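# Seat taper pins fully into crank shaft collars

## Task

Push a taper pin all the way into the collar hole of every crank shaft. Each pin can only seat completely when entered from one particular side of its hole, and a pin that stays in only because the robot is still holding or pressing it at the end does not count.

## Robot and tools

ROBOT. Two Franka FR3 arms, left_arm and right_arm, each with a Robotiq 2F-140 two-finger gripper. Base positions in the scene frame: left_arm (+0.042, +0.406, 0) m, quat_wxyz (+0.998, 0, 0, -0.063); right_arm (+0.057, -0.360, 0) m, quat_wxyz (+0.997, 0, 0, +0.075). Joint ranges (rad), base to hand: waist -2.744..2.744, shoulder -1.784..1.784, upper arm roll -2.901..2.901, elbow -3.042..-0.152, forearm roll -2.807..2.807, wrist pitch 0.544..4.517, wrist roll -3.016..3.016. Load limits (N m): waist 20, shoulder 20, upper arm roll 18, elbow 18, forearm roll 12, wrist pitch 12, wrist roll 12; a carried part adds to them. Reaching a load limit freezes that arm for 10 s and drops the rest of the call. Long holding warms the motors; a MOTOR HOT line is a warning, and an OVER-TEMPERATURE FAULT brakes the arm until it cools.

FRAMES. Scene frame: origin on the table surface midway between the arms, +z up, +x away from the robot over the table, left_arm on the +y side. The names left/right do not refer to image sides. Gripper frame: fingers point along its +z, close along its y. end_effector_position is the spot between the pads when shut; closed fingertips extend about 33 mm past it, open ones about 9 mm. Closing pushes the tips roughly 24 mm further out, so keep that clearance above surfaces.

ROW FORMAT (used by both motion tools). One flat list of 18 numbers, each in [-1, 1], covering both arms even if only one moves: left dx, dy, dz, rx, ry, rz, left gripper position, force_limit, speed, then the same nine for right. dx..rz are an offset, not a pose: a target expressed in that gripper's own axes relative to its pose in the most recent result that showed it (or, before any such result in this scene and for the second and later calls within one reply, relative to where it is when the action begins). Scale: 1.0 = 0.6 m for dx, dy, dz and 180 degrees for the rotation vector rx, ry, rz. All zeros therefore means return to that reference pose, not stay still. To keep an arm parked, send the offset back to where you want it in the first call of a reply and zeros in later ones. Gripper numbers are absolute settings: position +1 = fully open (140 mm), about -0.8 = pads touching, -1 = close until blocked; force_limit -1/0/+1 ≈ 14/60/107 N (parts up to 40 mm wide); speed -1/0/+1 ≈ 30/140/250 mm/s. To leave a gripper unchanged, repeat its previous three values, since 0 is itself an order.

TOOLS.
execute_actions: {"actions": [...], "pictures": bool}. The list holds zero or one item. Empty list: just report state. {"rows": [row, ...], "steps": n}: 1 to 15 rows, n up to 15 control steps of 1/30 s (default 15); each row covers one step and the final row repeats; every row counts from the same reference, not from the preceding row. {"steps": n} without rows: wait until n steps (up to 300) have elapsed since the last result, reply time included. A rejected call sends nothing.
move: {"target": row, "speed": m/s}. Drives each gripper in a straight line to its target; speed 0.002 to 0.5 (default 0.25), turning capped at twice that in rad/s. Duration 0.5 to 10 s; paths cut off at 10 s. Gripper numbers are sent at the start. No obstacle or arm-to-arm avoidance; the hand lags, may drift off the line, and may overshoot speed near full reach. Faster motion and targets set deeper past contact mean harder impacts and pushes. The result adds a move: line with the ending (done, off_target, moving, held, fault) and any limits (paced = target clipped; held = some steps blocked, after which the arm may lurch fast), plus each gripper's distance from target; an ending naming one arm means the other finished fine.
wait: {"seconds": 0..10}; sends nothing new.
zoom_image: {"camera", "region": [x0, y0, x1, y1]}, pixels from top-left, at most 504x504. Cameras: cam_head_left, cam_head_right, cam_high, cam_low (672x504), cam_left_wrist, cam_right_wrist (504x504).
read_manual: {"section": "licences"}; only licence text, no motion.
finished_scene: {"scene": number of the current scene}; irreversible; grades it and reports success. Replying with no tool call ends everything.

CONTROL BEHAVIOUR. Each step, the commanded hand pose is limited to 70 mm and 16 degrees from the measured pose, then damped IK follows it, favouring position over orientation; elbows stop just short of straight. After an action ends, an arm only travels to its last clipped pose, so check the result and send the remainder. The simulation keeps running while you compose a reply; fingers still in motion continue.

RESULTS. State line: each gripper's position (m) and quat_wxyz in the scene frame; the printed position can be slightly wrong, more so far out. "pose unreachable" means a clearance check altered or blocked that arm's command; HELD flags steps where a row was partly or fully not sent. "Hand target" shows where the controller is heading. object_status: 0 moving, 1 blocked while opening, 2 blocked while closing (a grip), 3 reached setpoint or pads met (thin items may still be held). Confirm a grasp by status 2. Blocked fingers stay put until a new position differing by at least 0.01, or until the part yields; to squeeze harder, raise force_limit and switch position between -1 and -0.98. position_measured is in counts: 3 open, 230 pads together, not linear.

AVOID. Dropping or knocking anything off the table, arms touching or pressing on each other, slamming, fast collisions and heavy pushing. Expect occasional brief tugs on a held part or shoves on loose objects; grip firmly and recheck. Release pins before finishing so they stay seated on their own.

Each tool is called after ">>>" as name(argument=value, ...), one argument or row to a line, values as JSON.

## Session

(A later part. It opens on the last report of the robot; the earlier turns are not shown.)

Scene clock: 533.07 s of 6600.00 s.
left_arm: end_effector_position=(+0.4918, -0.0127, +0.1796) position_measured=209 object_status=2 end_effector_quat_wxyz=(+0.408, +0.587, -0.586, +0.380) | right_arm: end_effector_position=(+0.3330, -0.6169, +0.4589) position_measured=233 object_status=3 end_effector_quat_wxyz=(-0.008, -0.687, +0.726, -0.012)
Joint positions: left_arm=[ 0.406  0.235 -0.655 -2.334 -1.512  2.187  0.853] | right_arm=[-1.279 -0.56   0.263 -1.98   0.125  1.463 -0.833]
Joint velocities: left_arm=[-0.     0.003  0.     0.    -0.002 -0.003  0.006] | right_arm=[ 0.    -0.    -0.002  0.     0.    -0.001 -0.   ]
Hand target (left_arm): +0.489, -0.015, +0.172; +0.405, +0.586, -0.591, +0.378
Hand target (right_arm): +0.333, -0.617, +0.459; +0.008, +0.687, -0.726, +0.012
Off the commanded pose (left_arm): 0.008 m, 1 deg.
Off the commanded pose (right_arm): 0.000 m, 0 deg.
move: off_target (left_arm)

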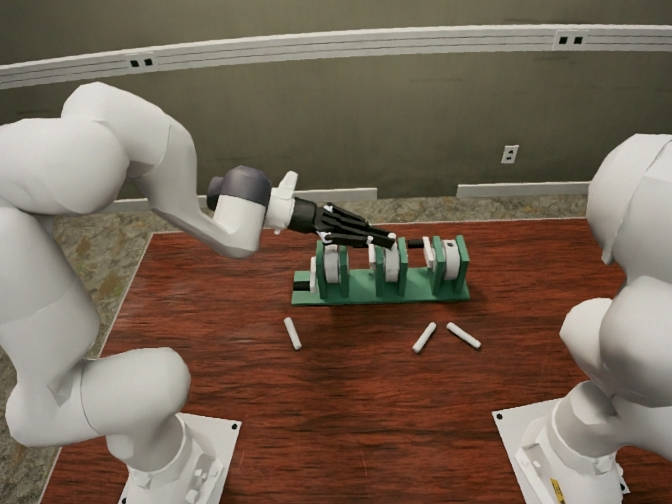

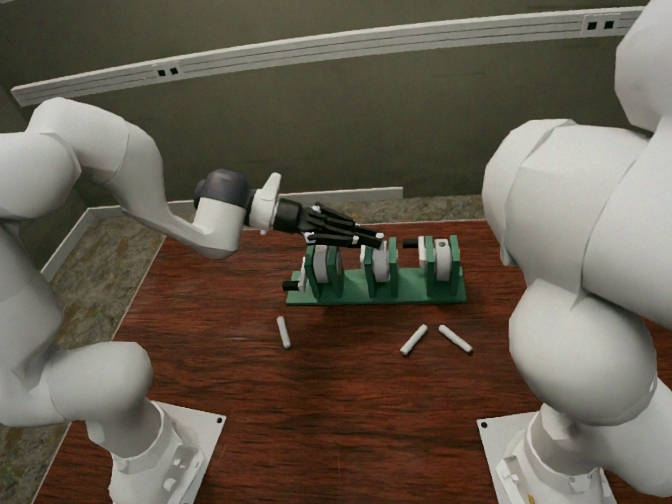

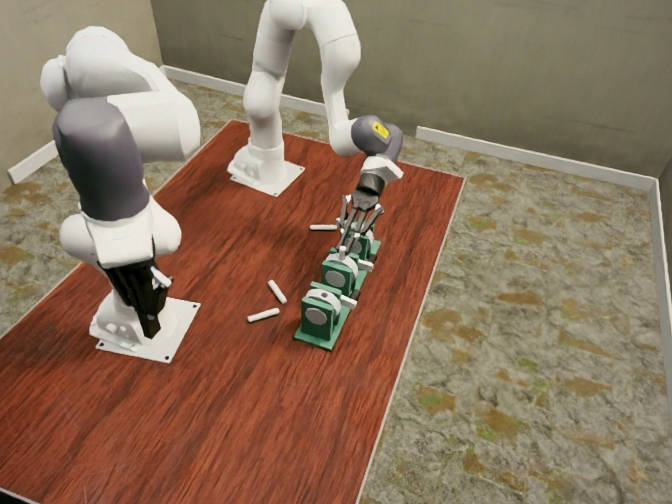

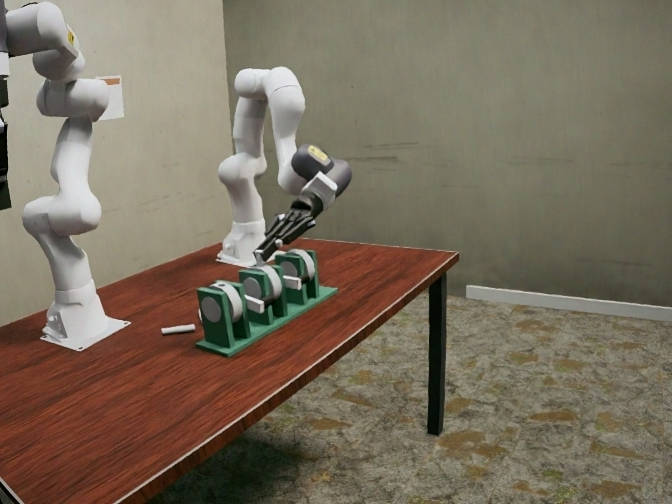

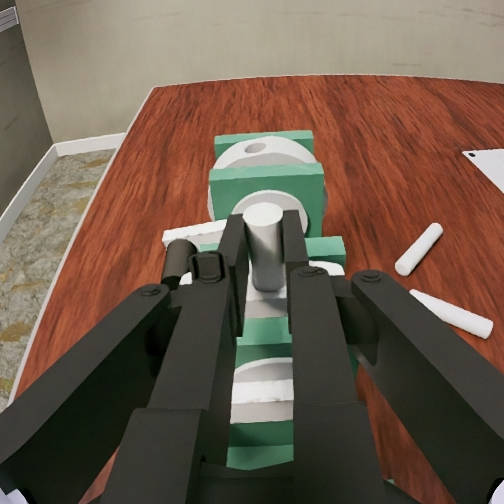

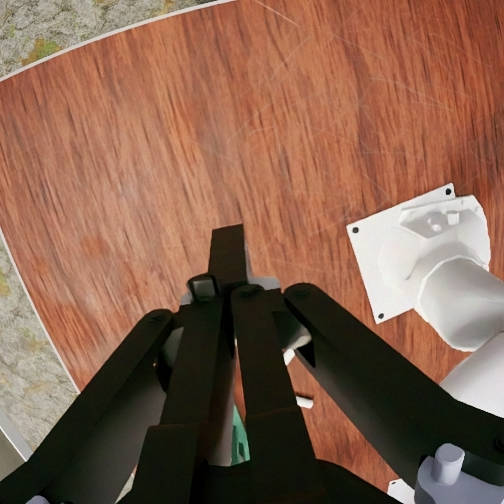

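It's binding; stop pressing and release.

>>> move(
  target=[0,0,0,0,0,0,-1,0,-0.5, 0,0,0,0,0,0,-1,0,0],
  speed=0.01,
)

>>> move(
  target=[0,0,0,0,0,0,-0.45,0,-1, 0,0,0,0,0,0,-1,0,0],
  speed=0.01,
)

Scene clock: 538.47 s of 6600.00 s.
left_arm: end_effector_position=(+0.4917, -0.0126, +0.1797) position_measured=209 object_status=2 end_effector_quat_wxyz=(+0.410, +0.588, -0.585, +0.379) | right_arm: end_effector_position=(+0.3330, -0.6169, +0.4589) position_measured=233 object_status=3 end_effector_quat_wxyz=(-0.008, -0.687, +0.726, -0.012)
Joint positions: left_arm=[ 0.406  0.235 -0.654 -2.334 -1.512  2.185  0.851] | right_arm=[-1.279 -0.56   0.263 -1.98   0.125  1.463 -0.833]
Joint velocities: left_arm=[-0.    -0.001  0.    -0.001 -0.     0.    -0.001] | right_arm=[-0.    -0.001 -0.001  0.    -0.    -0.001  0.   ]
Hand target (left_arm): +0.492, -0.013, +0.180; +0.408, +0.587, -0.586, +0.380
Hand target (right_arm): +0.333, -0.617, +0.459; +0.008, +0.687, -0.726, +0.012
Off the commanded pose (left_arm): 0.000 m, 0 deg.
Off the commanded pose (right_arm): 0.000 m, 0 deg.
After step 90, 1.70 s passed at rest.
move: done

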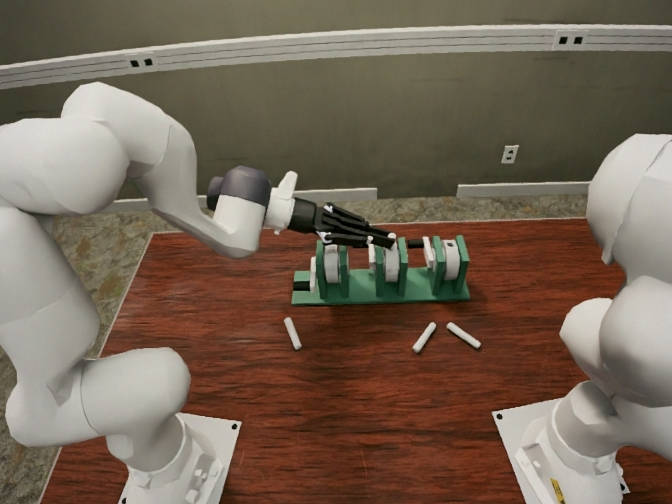

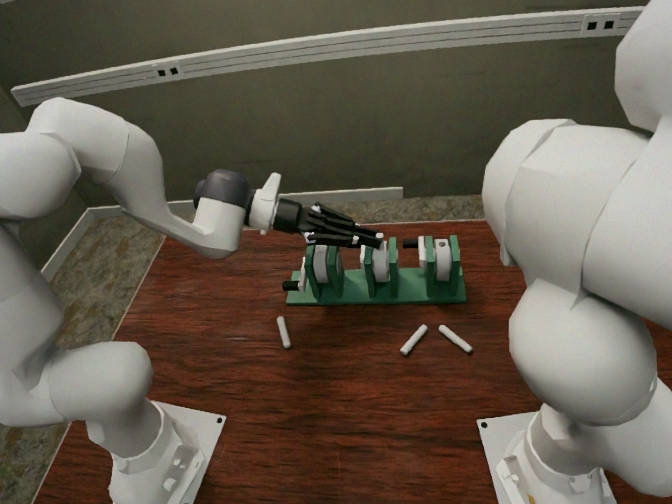

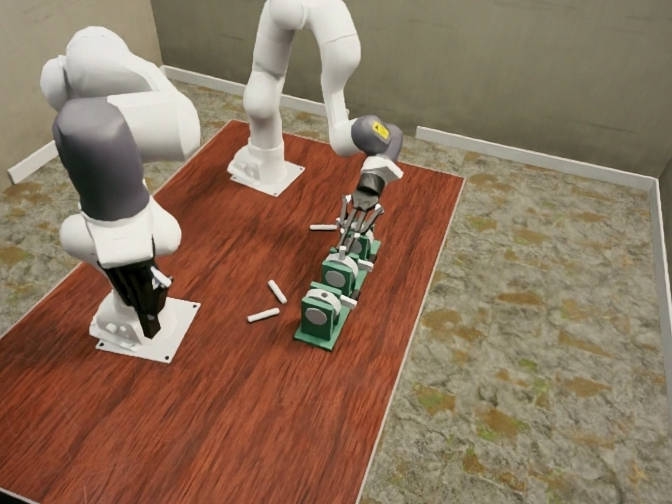

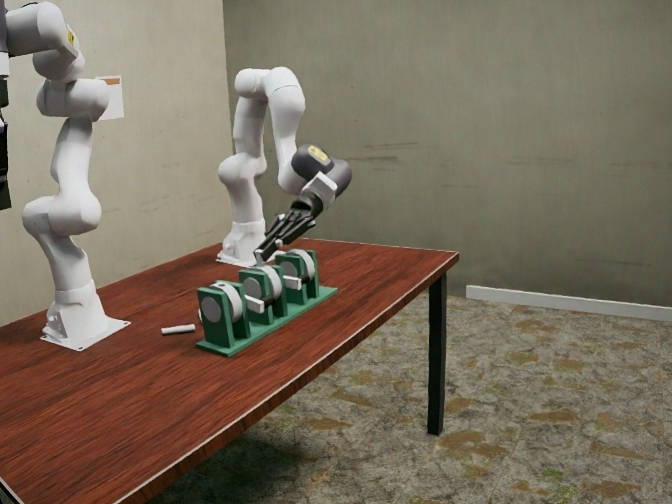

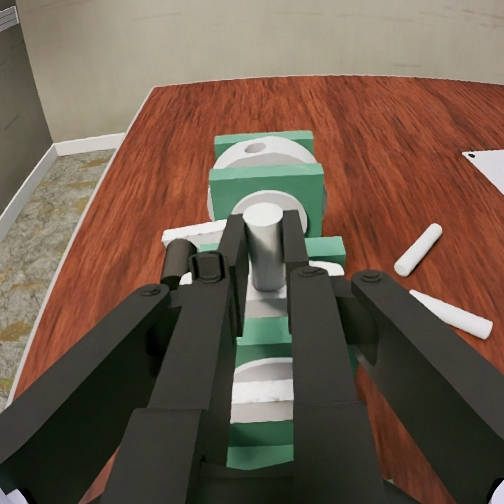

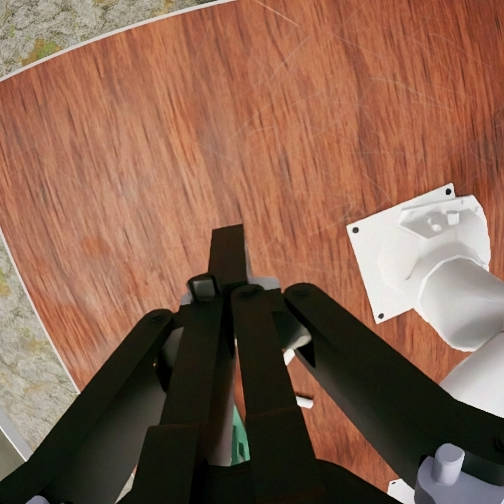

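Scene clock: 539.17 s of 6600.00 s.
left_arm: end_effector_position=(+0.4916, -0.0126, +0.1796) position_measured=186 object_status=0 end_effector_quat_wxyz=(+0.410, +0.588, -0.585, +0.379) | right_arm: end_effector_position=(+0.3330, -0.6169, +0.4589) position_measured=233 object_status=3 end_effector_quat_wxyz=(-0.008, -0.687, +0.726, -0.012)
Joint positions: left_arm=[ 0.406  0.235 -0.654 -2.335 -1.512  2.185  0.85 ] | right_arm=[-1.279 -0.56   0.263 -1.98   0.125  1.463 -0.833]
Joint velocities: left_arm=[ 0.001 -0.     0.001  0.001  0.001  0.    -0.   ] | right_arm=[ 0.001 -0.    -0.     0.     0.002 -0.001  0.   ]
Hand target (left_arm): +0.492, -0.013, +0.180; +0.410, +0.588, -0.585, +0.379
Hand target (right_arm): +0.333, -0.617, +0.459; +0.008, +0.687, -0.726, +0.012
Off the commanded pose (left_arm): 0.000 m, 0 deg.
Off the commanded pose (right_arm): 0.000 m, 0 deg.
move: done

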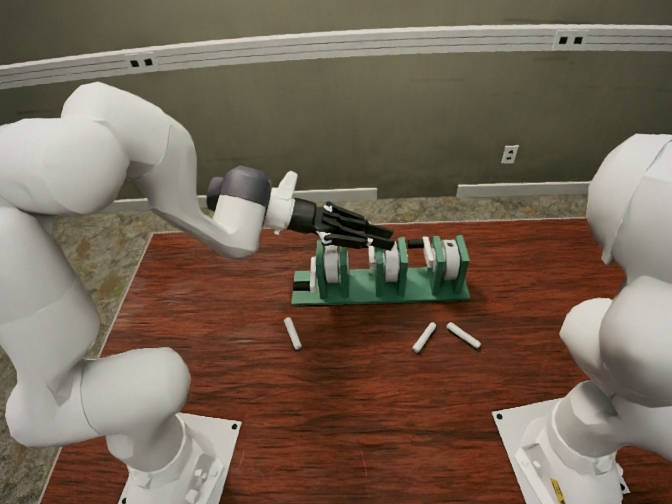

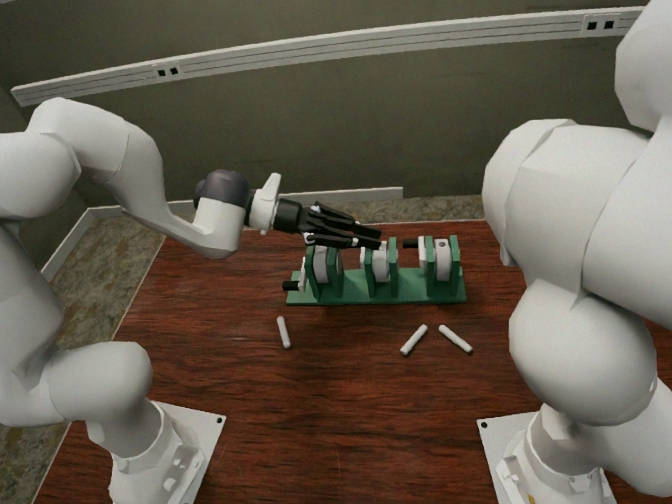

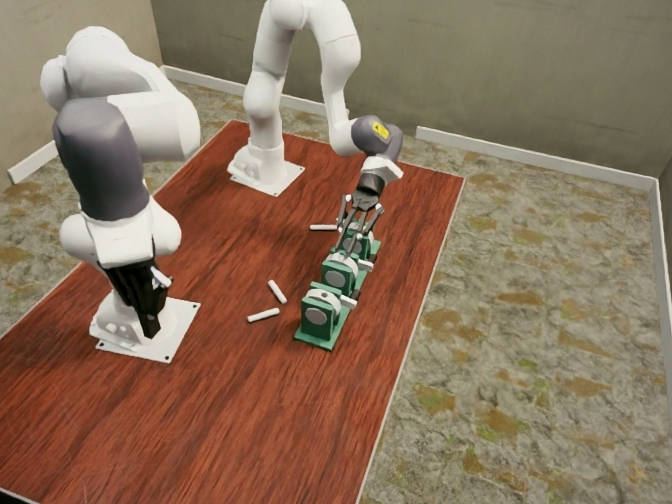

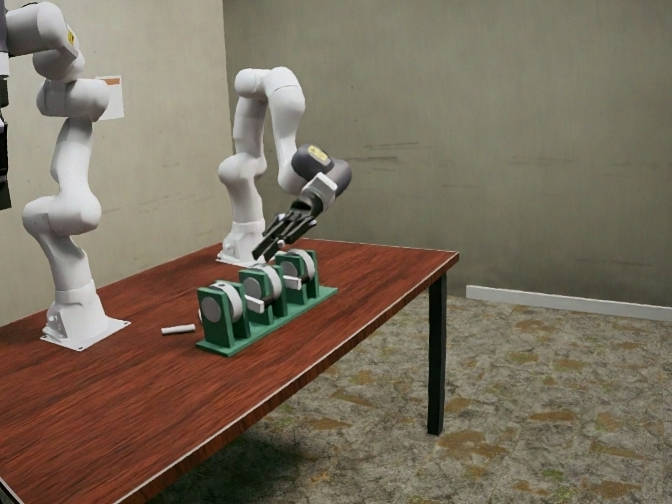

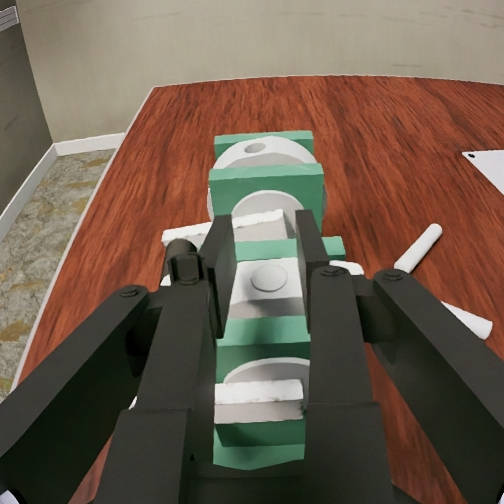

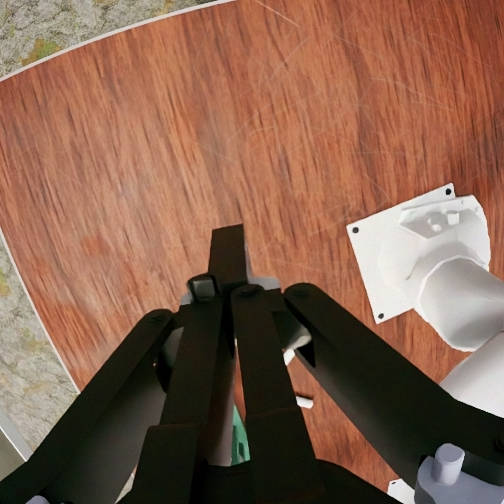

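>>> zoom_image(
  camera="cam_head_left",
  region=[405,310,490,365],
)

>>> zoom_image(
  camera="cam_high",
  region=[235,270,305,330],
)

Region (405, 310, 490, 365) of cam_head_left's 672x504 image, scaled by 5.929, with more detail than that image has; it fills the top 326 rows of this view, and the rest is white.

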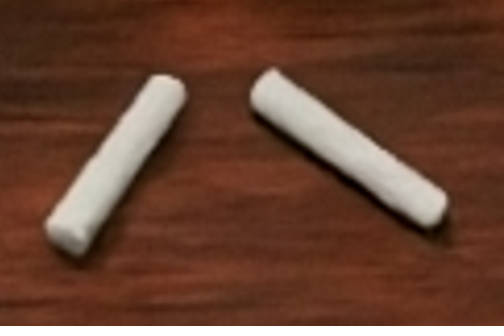

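Region (235, 270, 305, 330) of cam_high's 672x504 image, scaled by 7.200, with more detail than that image has; it fills the top 432 rows of this view, and the rest is white.

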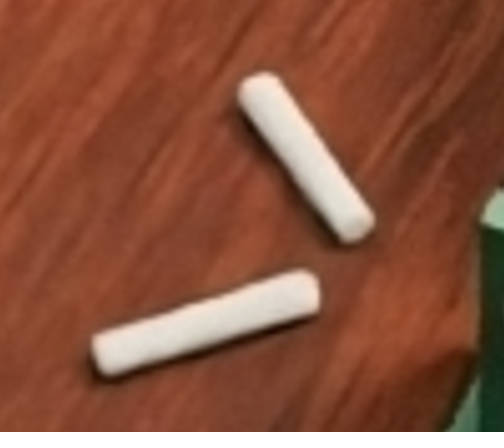

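>>> move(
  target=[0.0385,0.363,0.088,-0.289,-0.286,0.670,-0.42,0,0, 0,0,0,0,0,0,-1,0,0],
  speed=0.25,
)

Scene clock: 566.30 s of 6600.00 s.
left_arm: end_effector_position=(+0.2839, -0.0603, +0.1876) position_measured=182 object_status=3 end_effector_quat_wxyz=(+0.165, +0.272, +0.947, -0.042) | right_arm: end_effector_position=(+0.3330, -0.6169, +0.4589) position_measured=233 object_status=3 end_effector_quat_wxyz=(-0.008, -0.687, +0.726, -0.012)
Joint positions: left_arm=[ 0.079 -0.498 -1.133 -2.501 -0.418  2.522  1.251] | right_arm=[-1.279 -0.56   0.263 -1.98   0.125  1.463 -0.833]
Joint velocities: left_arm=[-0.    -0.001  0.001 -0.002  0.008  0.01   0.015] | right_arm=[-0.001 -0.     0.    -0.001  0.001  0.001 -0.001]
Hand target (left_arm): +0.285, -0.060, +0.188; +0.169, +0.279, +0.945, -0.040
Hand target (right_arm): +0.333, -0.617, +0.459; +0.008, +0.687, -0.726, +0.012
Off the commanded pose (left_arm): 0.012 m, 2 deg.
Off the commanded pose (right_arm): 0.000 m, 0 deg.
After step 90, 18.77 s passed at rest.
move: off_target (left_arm)

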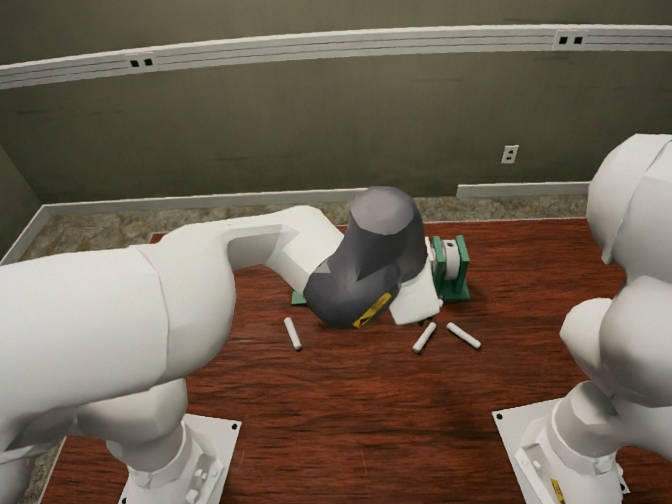

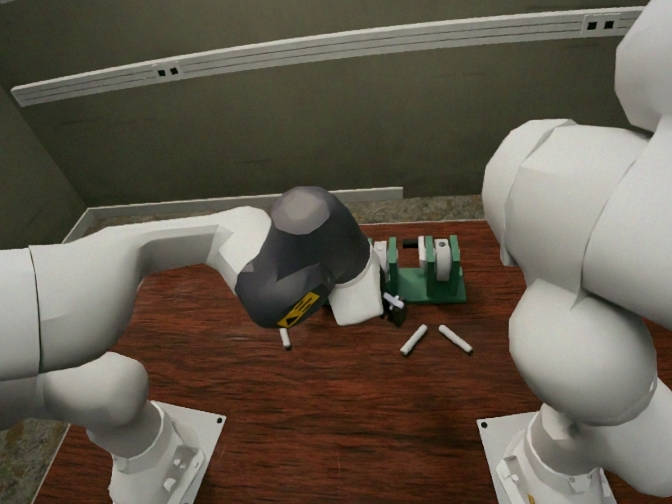

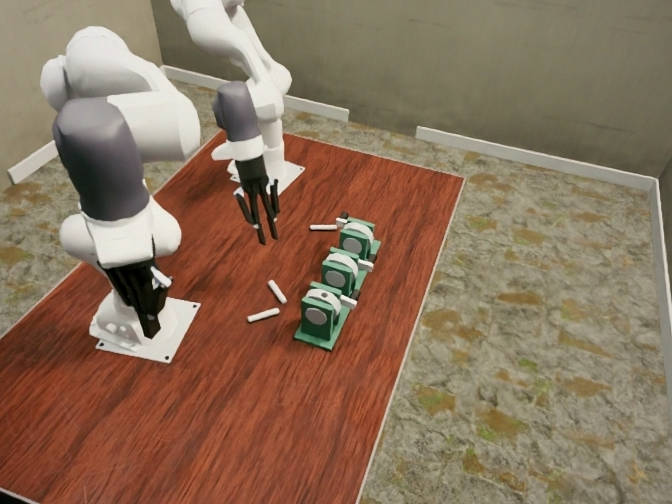

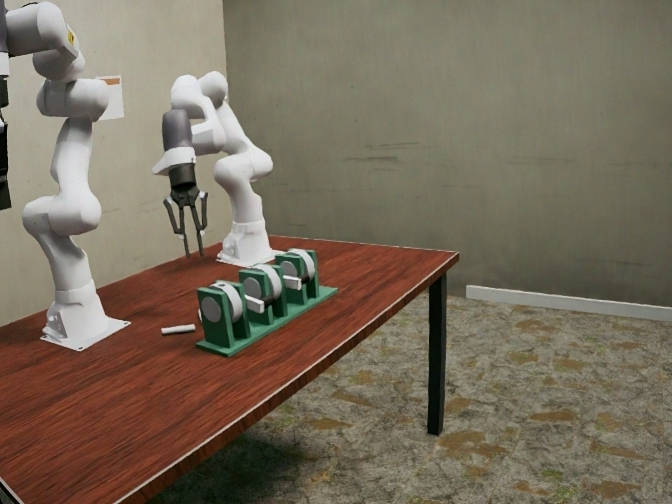

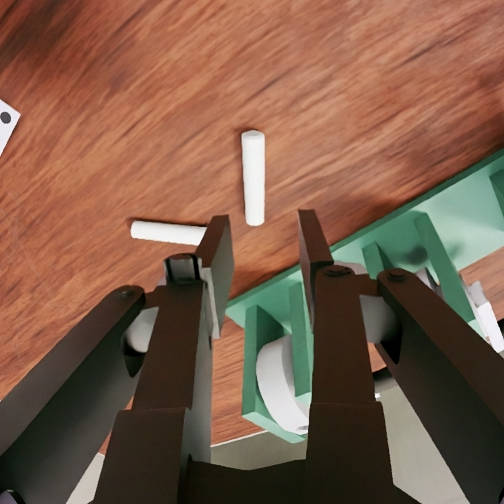

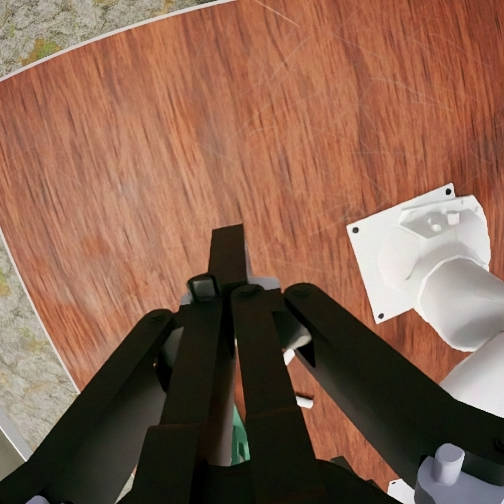

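>>> move(
  target=[0.042,-0.017,0.149,0,0,0.011,-0.42,0,0, 0,0,0,0,0,0,-1,0,0],
  speed=0.1,
)

Scene clock: 574.90 s of 6600.00 s.
left_arm: end_effector_position=(+0.2831, -0.0697, +0.0923) position_measured=182 object_status=3 end_effector_quat_wxyz=(+0.164, +0.294, +0.941, -0.033) | right_arm: end_effector_position=(+0.3330, -0.6169, +0.4589) position_measured=233 object_status=3 end_effector_quat_wxyz=(-0.008, -0.687, +0.726, -0.012)
Joint positions: left_arm=[ 0.521 -0.366 -1.644 -2.537 -0.373  2.787  1.214] | right_arm=[-1.279 -0.56   0.263 -1.98   0.125  1.463 -0.833]
Joint velocities: left_arm=[ 0.01  -0.001 -0.012  0.002  0.     0.012 -0.   ] | right_arm=[ 0.     0.     0.    -0.001 -0.001 -0.001  0.   ]
Hand target (left_arm): +0.285, -0.072, +0.094; +0.166, +0.290, +0.942, -0.036
Hand target (right_arm): +0.333, -0.617, +0.459; +0.008, +0.687, -0.726, +0.012
Off the commanded pose (left_arm): 0.003 m, 1 deg.
Off the commanded pose (right_arm): 0.000 m, 0 deg.
After step 90, 4.03 s passed at rest.
move: done

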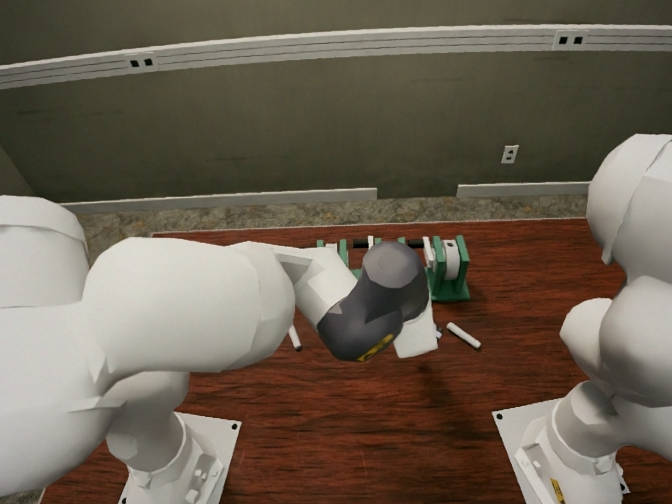

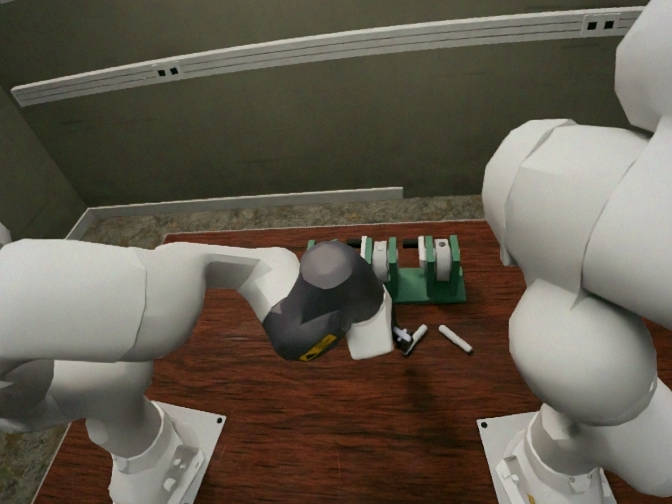

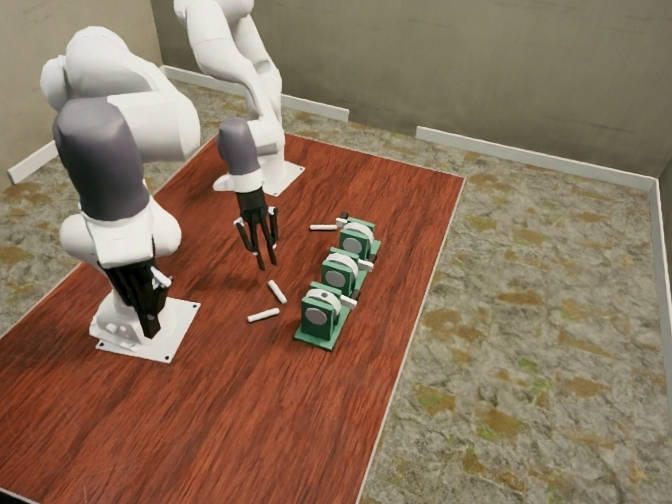

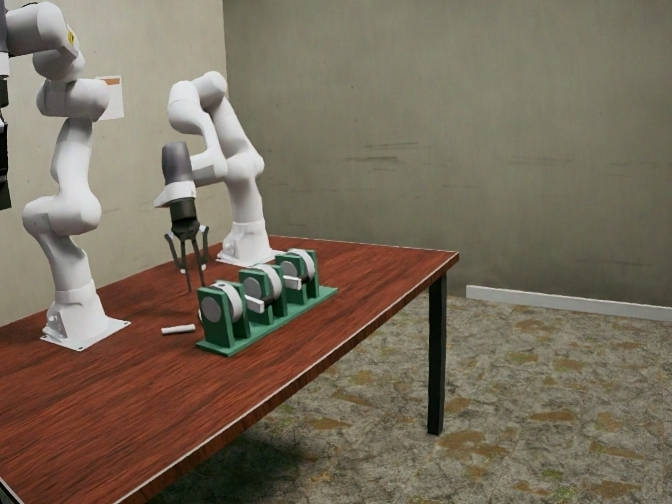

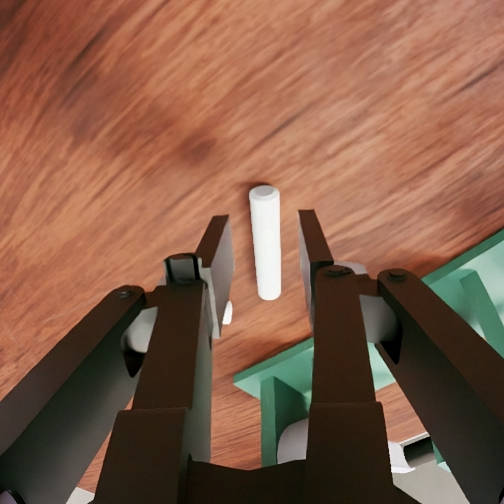

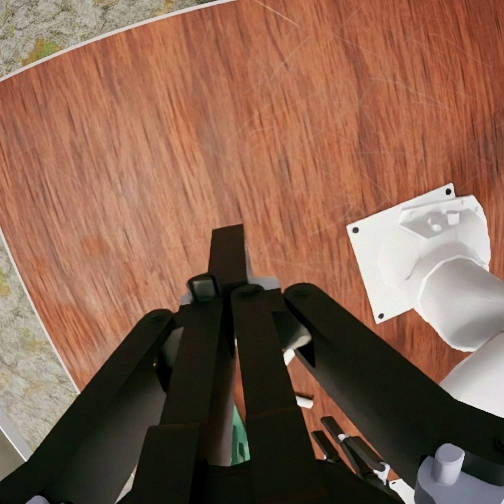

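>>> move(
  target=[-0.002,0.001,0.089,0.011,0,0.005,-0.42,0,0, 0,0,0,0,0,0,-1,0,0],
  speed=0.04,
)

Scene clock: 584.30 s of 6600.00 s.
left_arm: end_effector_position=(+0.2973, -0.0757, +0.0385) position_measured=182 object_status=3 end_effector_quat_wxyz=(+0.154, +0.300, +0.940, -0.044) | right_arm: end_effector_position=(+0.3330, -0.6169, +0.4589) position_measured=233 object_status=3 end_effector_quat_wxyz=(-0.008, -0.687, +0.726, -0.012)
Joint positions: left_arm=[ 1.028 -0.356 -2.141 -2.508 -0.452  2.936  1.315] | right_arm=[-1.279 -0.56   0.263 -1.98   0.125  1.463 -0.833]
Joint velocities: left_arm=[ 0.019  0.006 -0.016  0.001  0.001  0.018  0.02 ] | right_arm=[ 0.001  0.001 -0.001  0.     0.002 -0.001  0.001]
Hand target (left_arm): +0.299, -0.079, +0.041; +0.157, +0.306, +0.938, -0.047
Hand target (right_arm): +0.333, -0.617, +0.459; +0.008, +0.687, -0.726, +0.012
Off the commanded pose (left_arm): 0.005 m, 1 deg.
Off the commanded pose (right_arm): 0.000 m, 0 deg.
After step 90, 4.67 s passed at rest.
move: off_target (left_arm)

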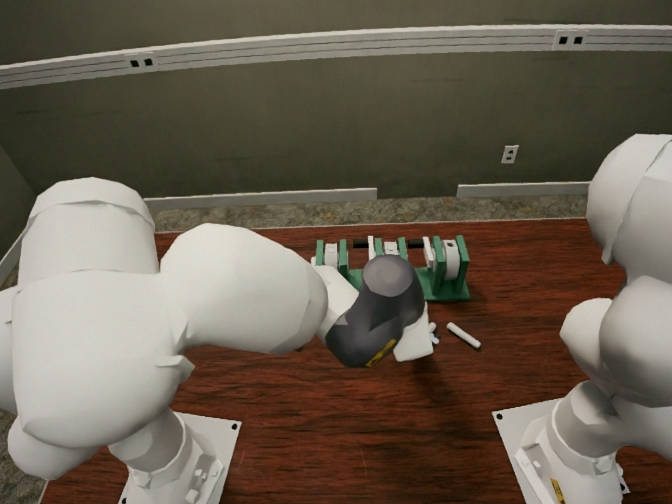

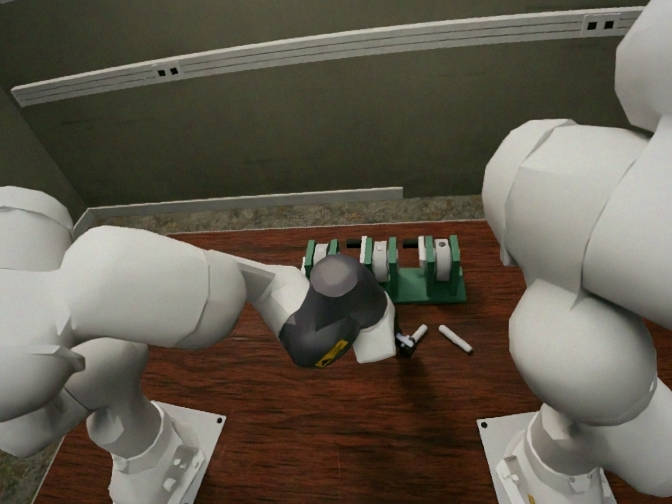

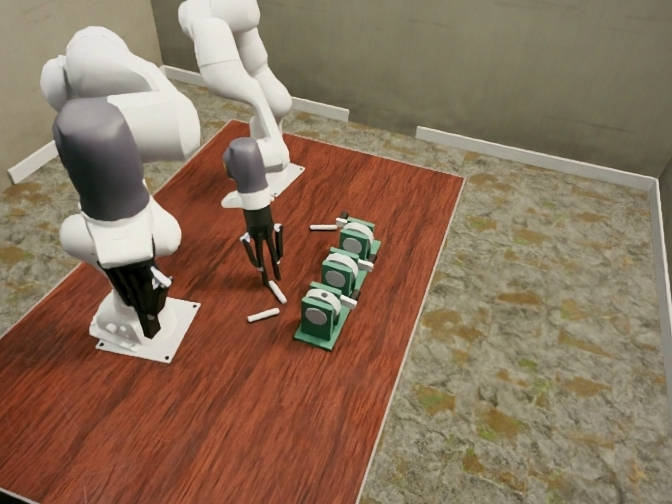

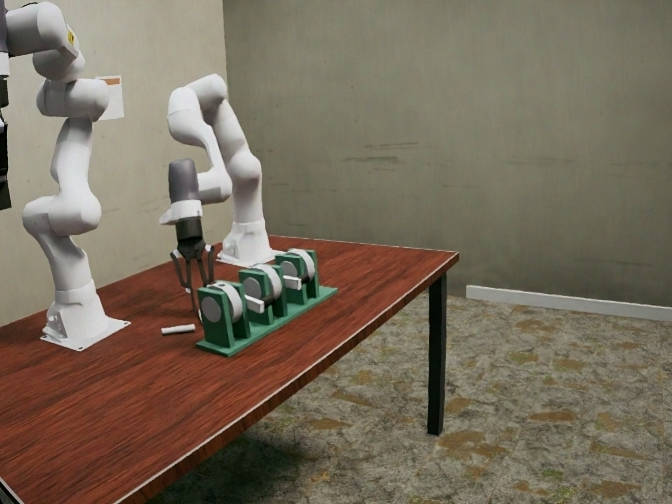

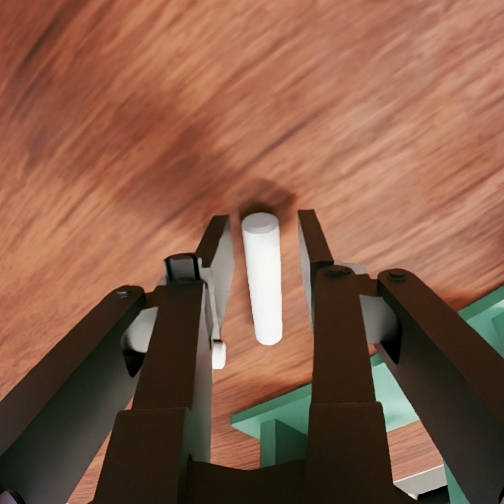

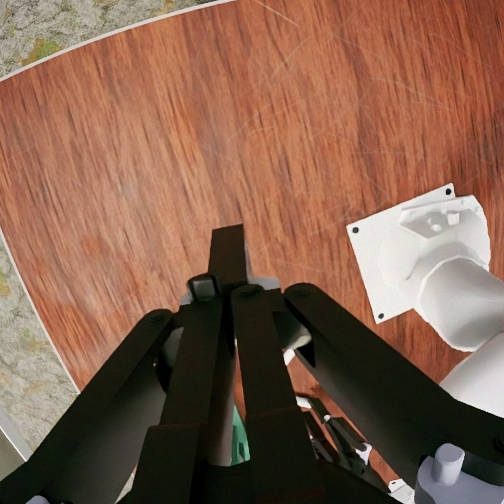

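>>> move(
  target=[-0.0095,-0.003,0.0035,0,0,0,-0.42,0,0, 0,0,0,0,0,0,-1,0,0],
  speed=0.01,
)

>>> zoom_image(
  camera="cam_high",
  region=[240,250,310,310],
)

Scene clock: 588.87 s of 6600.00 s.
left_arm: end_effector_position=(+0.3009, -0.0811, +0.0390) position_measured=182 object_status=3 end_effector_quat_wxyz=(+0.155, +0.301, +0.940, -0.045) | right_arm: end_effector_position=(+0.3330, -0.6169, +0.4589) position_measured=233 object_status=3 end_effector_quat_wxyz=(-0.008, -0.687, +0.726, -0.012)
Joint positions: left_arm=[ 1.057 -0.364 -2.164 -2.49  -0.452  2.933  1.321] | right_arm=[-1.279 -0.56   0.263 -1.98   0.125  1.463 -0.833]
Joint velocities: left_arm=[ 0.008  0.001 -0.005 -0.     0.    -0.005  0.002] | right_arm=[ 0.001 -0.001 -0.001  0.001  0.001  0.001 -0.001]
Hand target (left_arm): +0.301, -0.081, +0.038; +0.154, +0.300, +0.941, -0.044
Hand target (right_arm): +0.333, -0.617, +0.459; +0.008, +0.687, -0.726, +0.012
Off the commanded pose (left_arm): 0.001 m, 0 deg.
Off the commanded pose (right_arm): 0.000 m, 0 deg.
After step 90, 0.80 s passed at rest.
move: done

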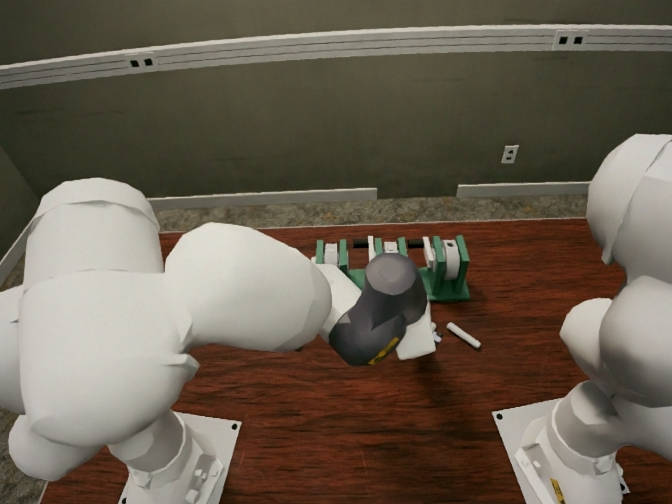

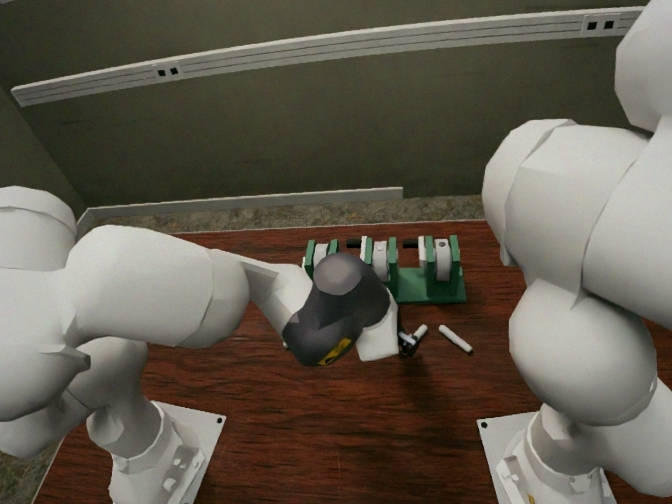

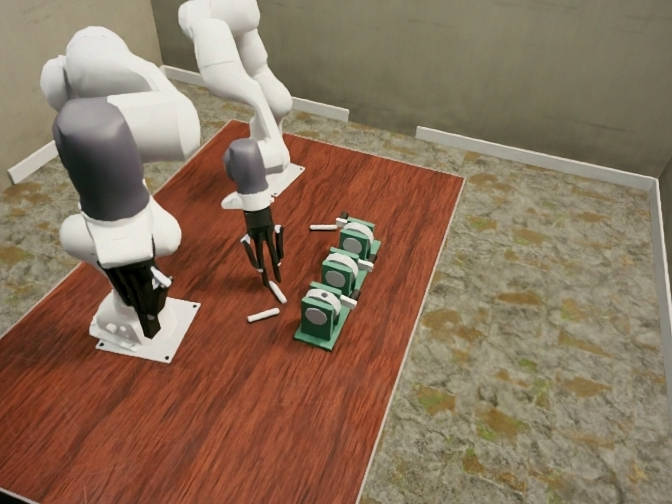

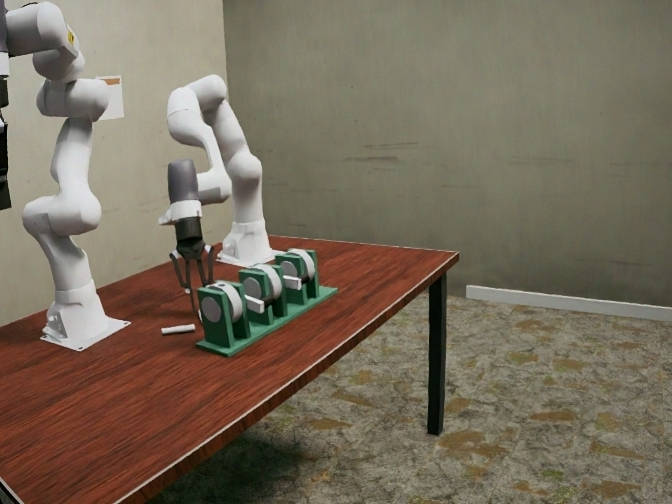

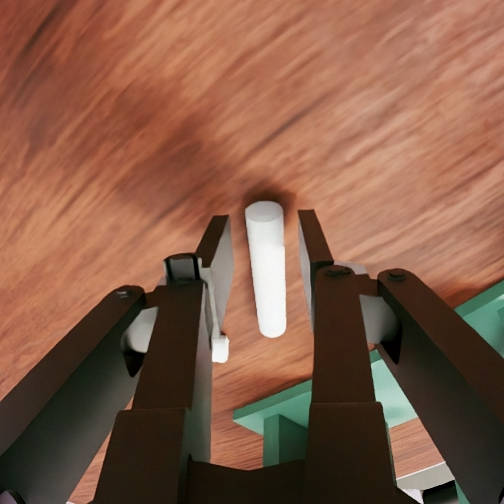

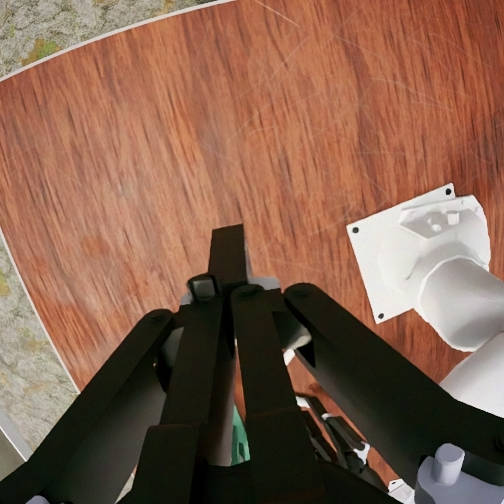

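Region (240, 250, 310, 310) of cam_high's 672x504 image, scaled by 7.200, with more detail than that image has; it fills the top 432 rows of this view, and the rest is white.

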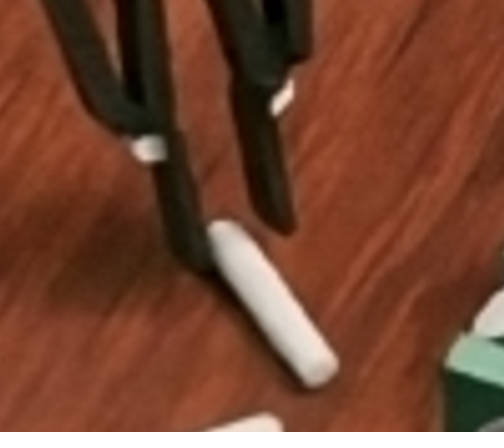

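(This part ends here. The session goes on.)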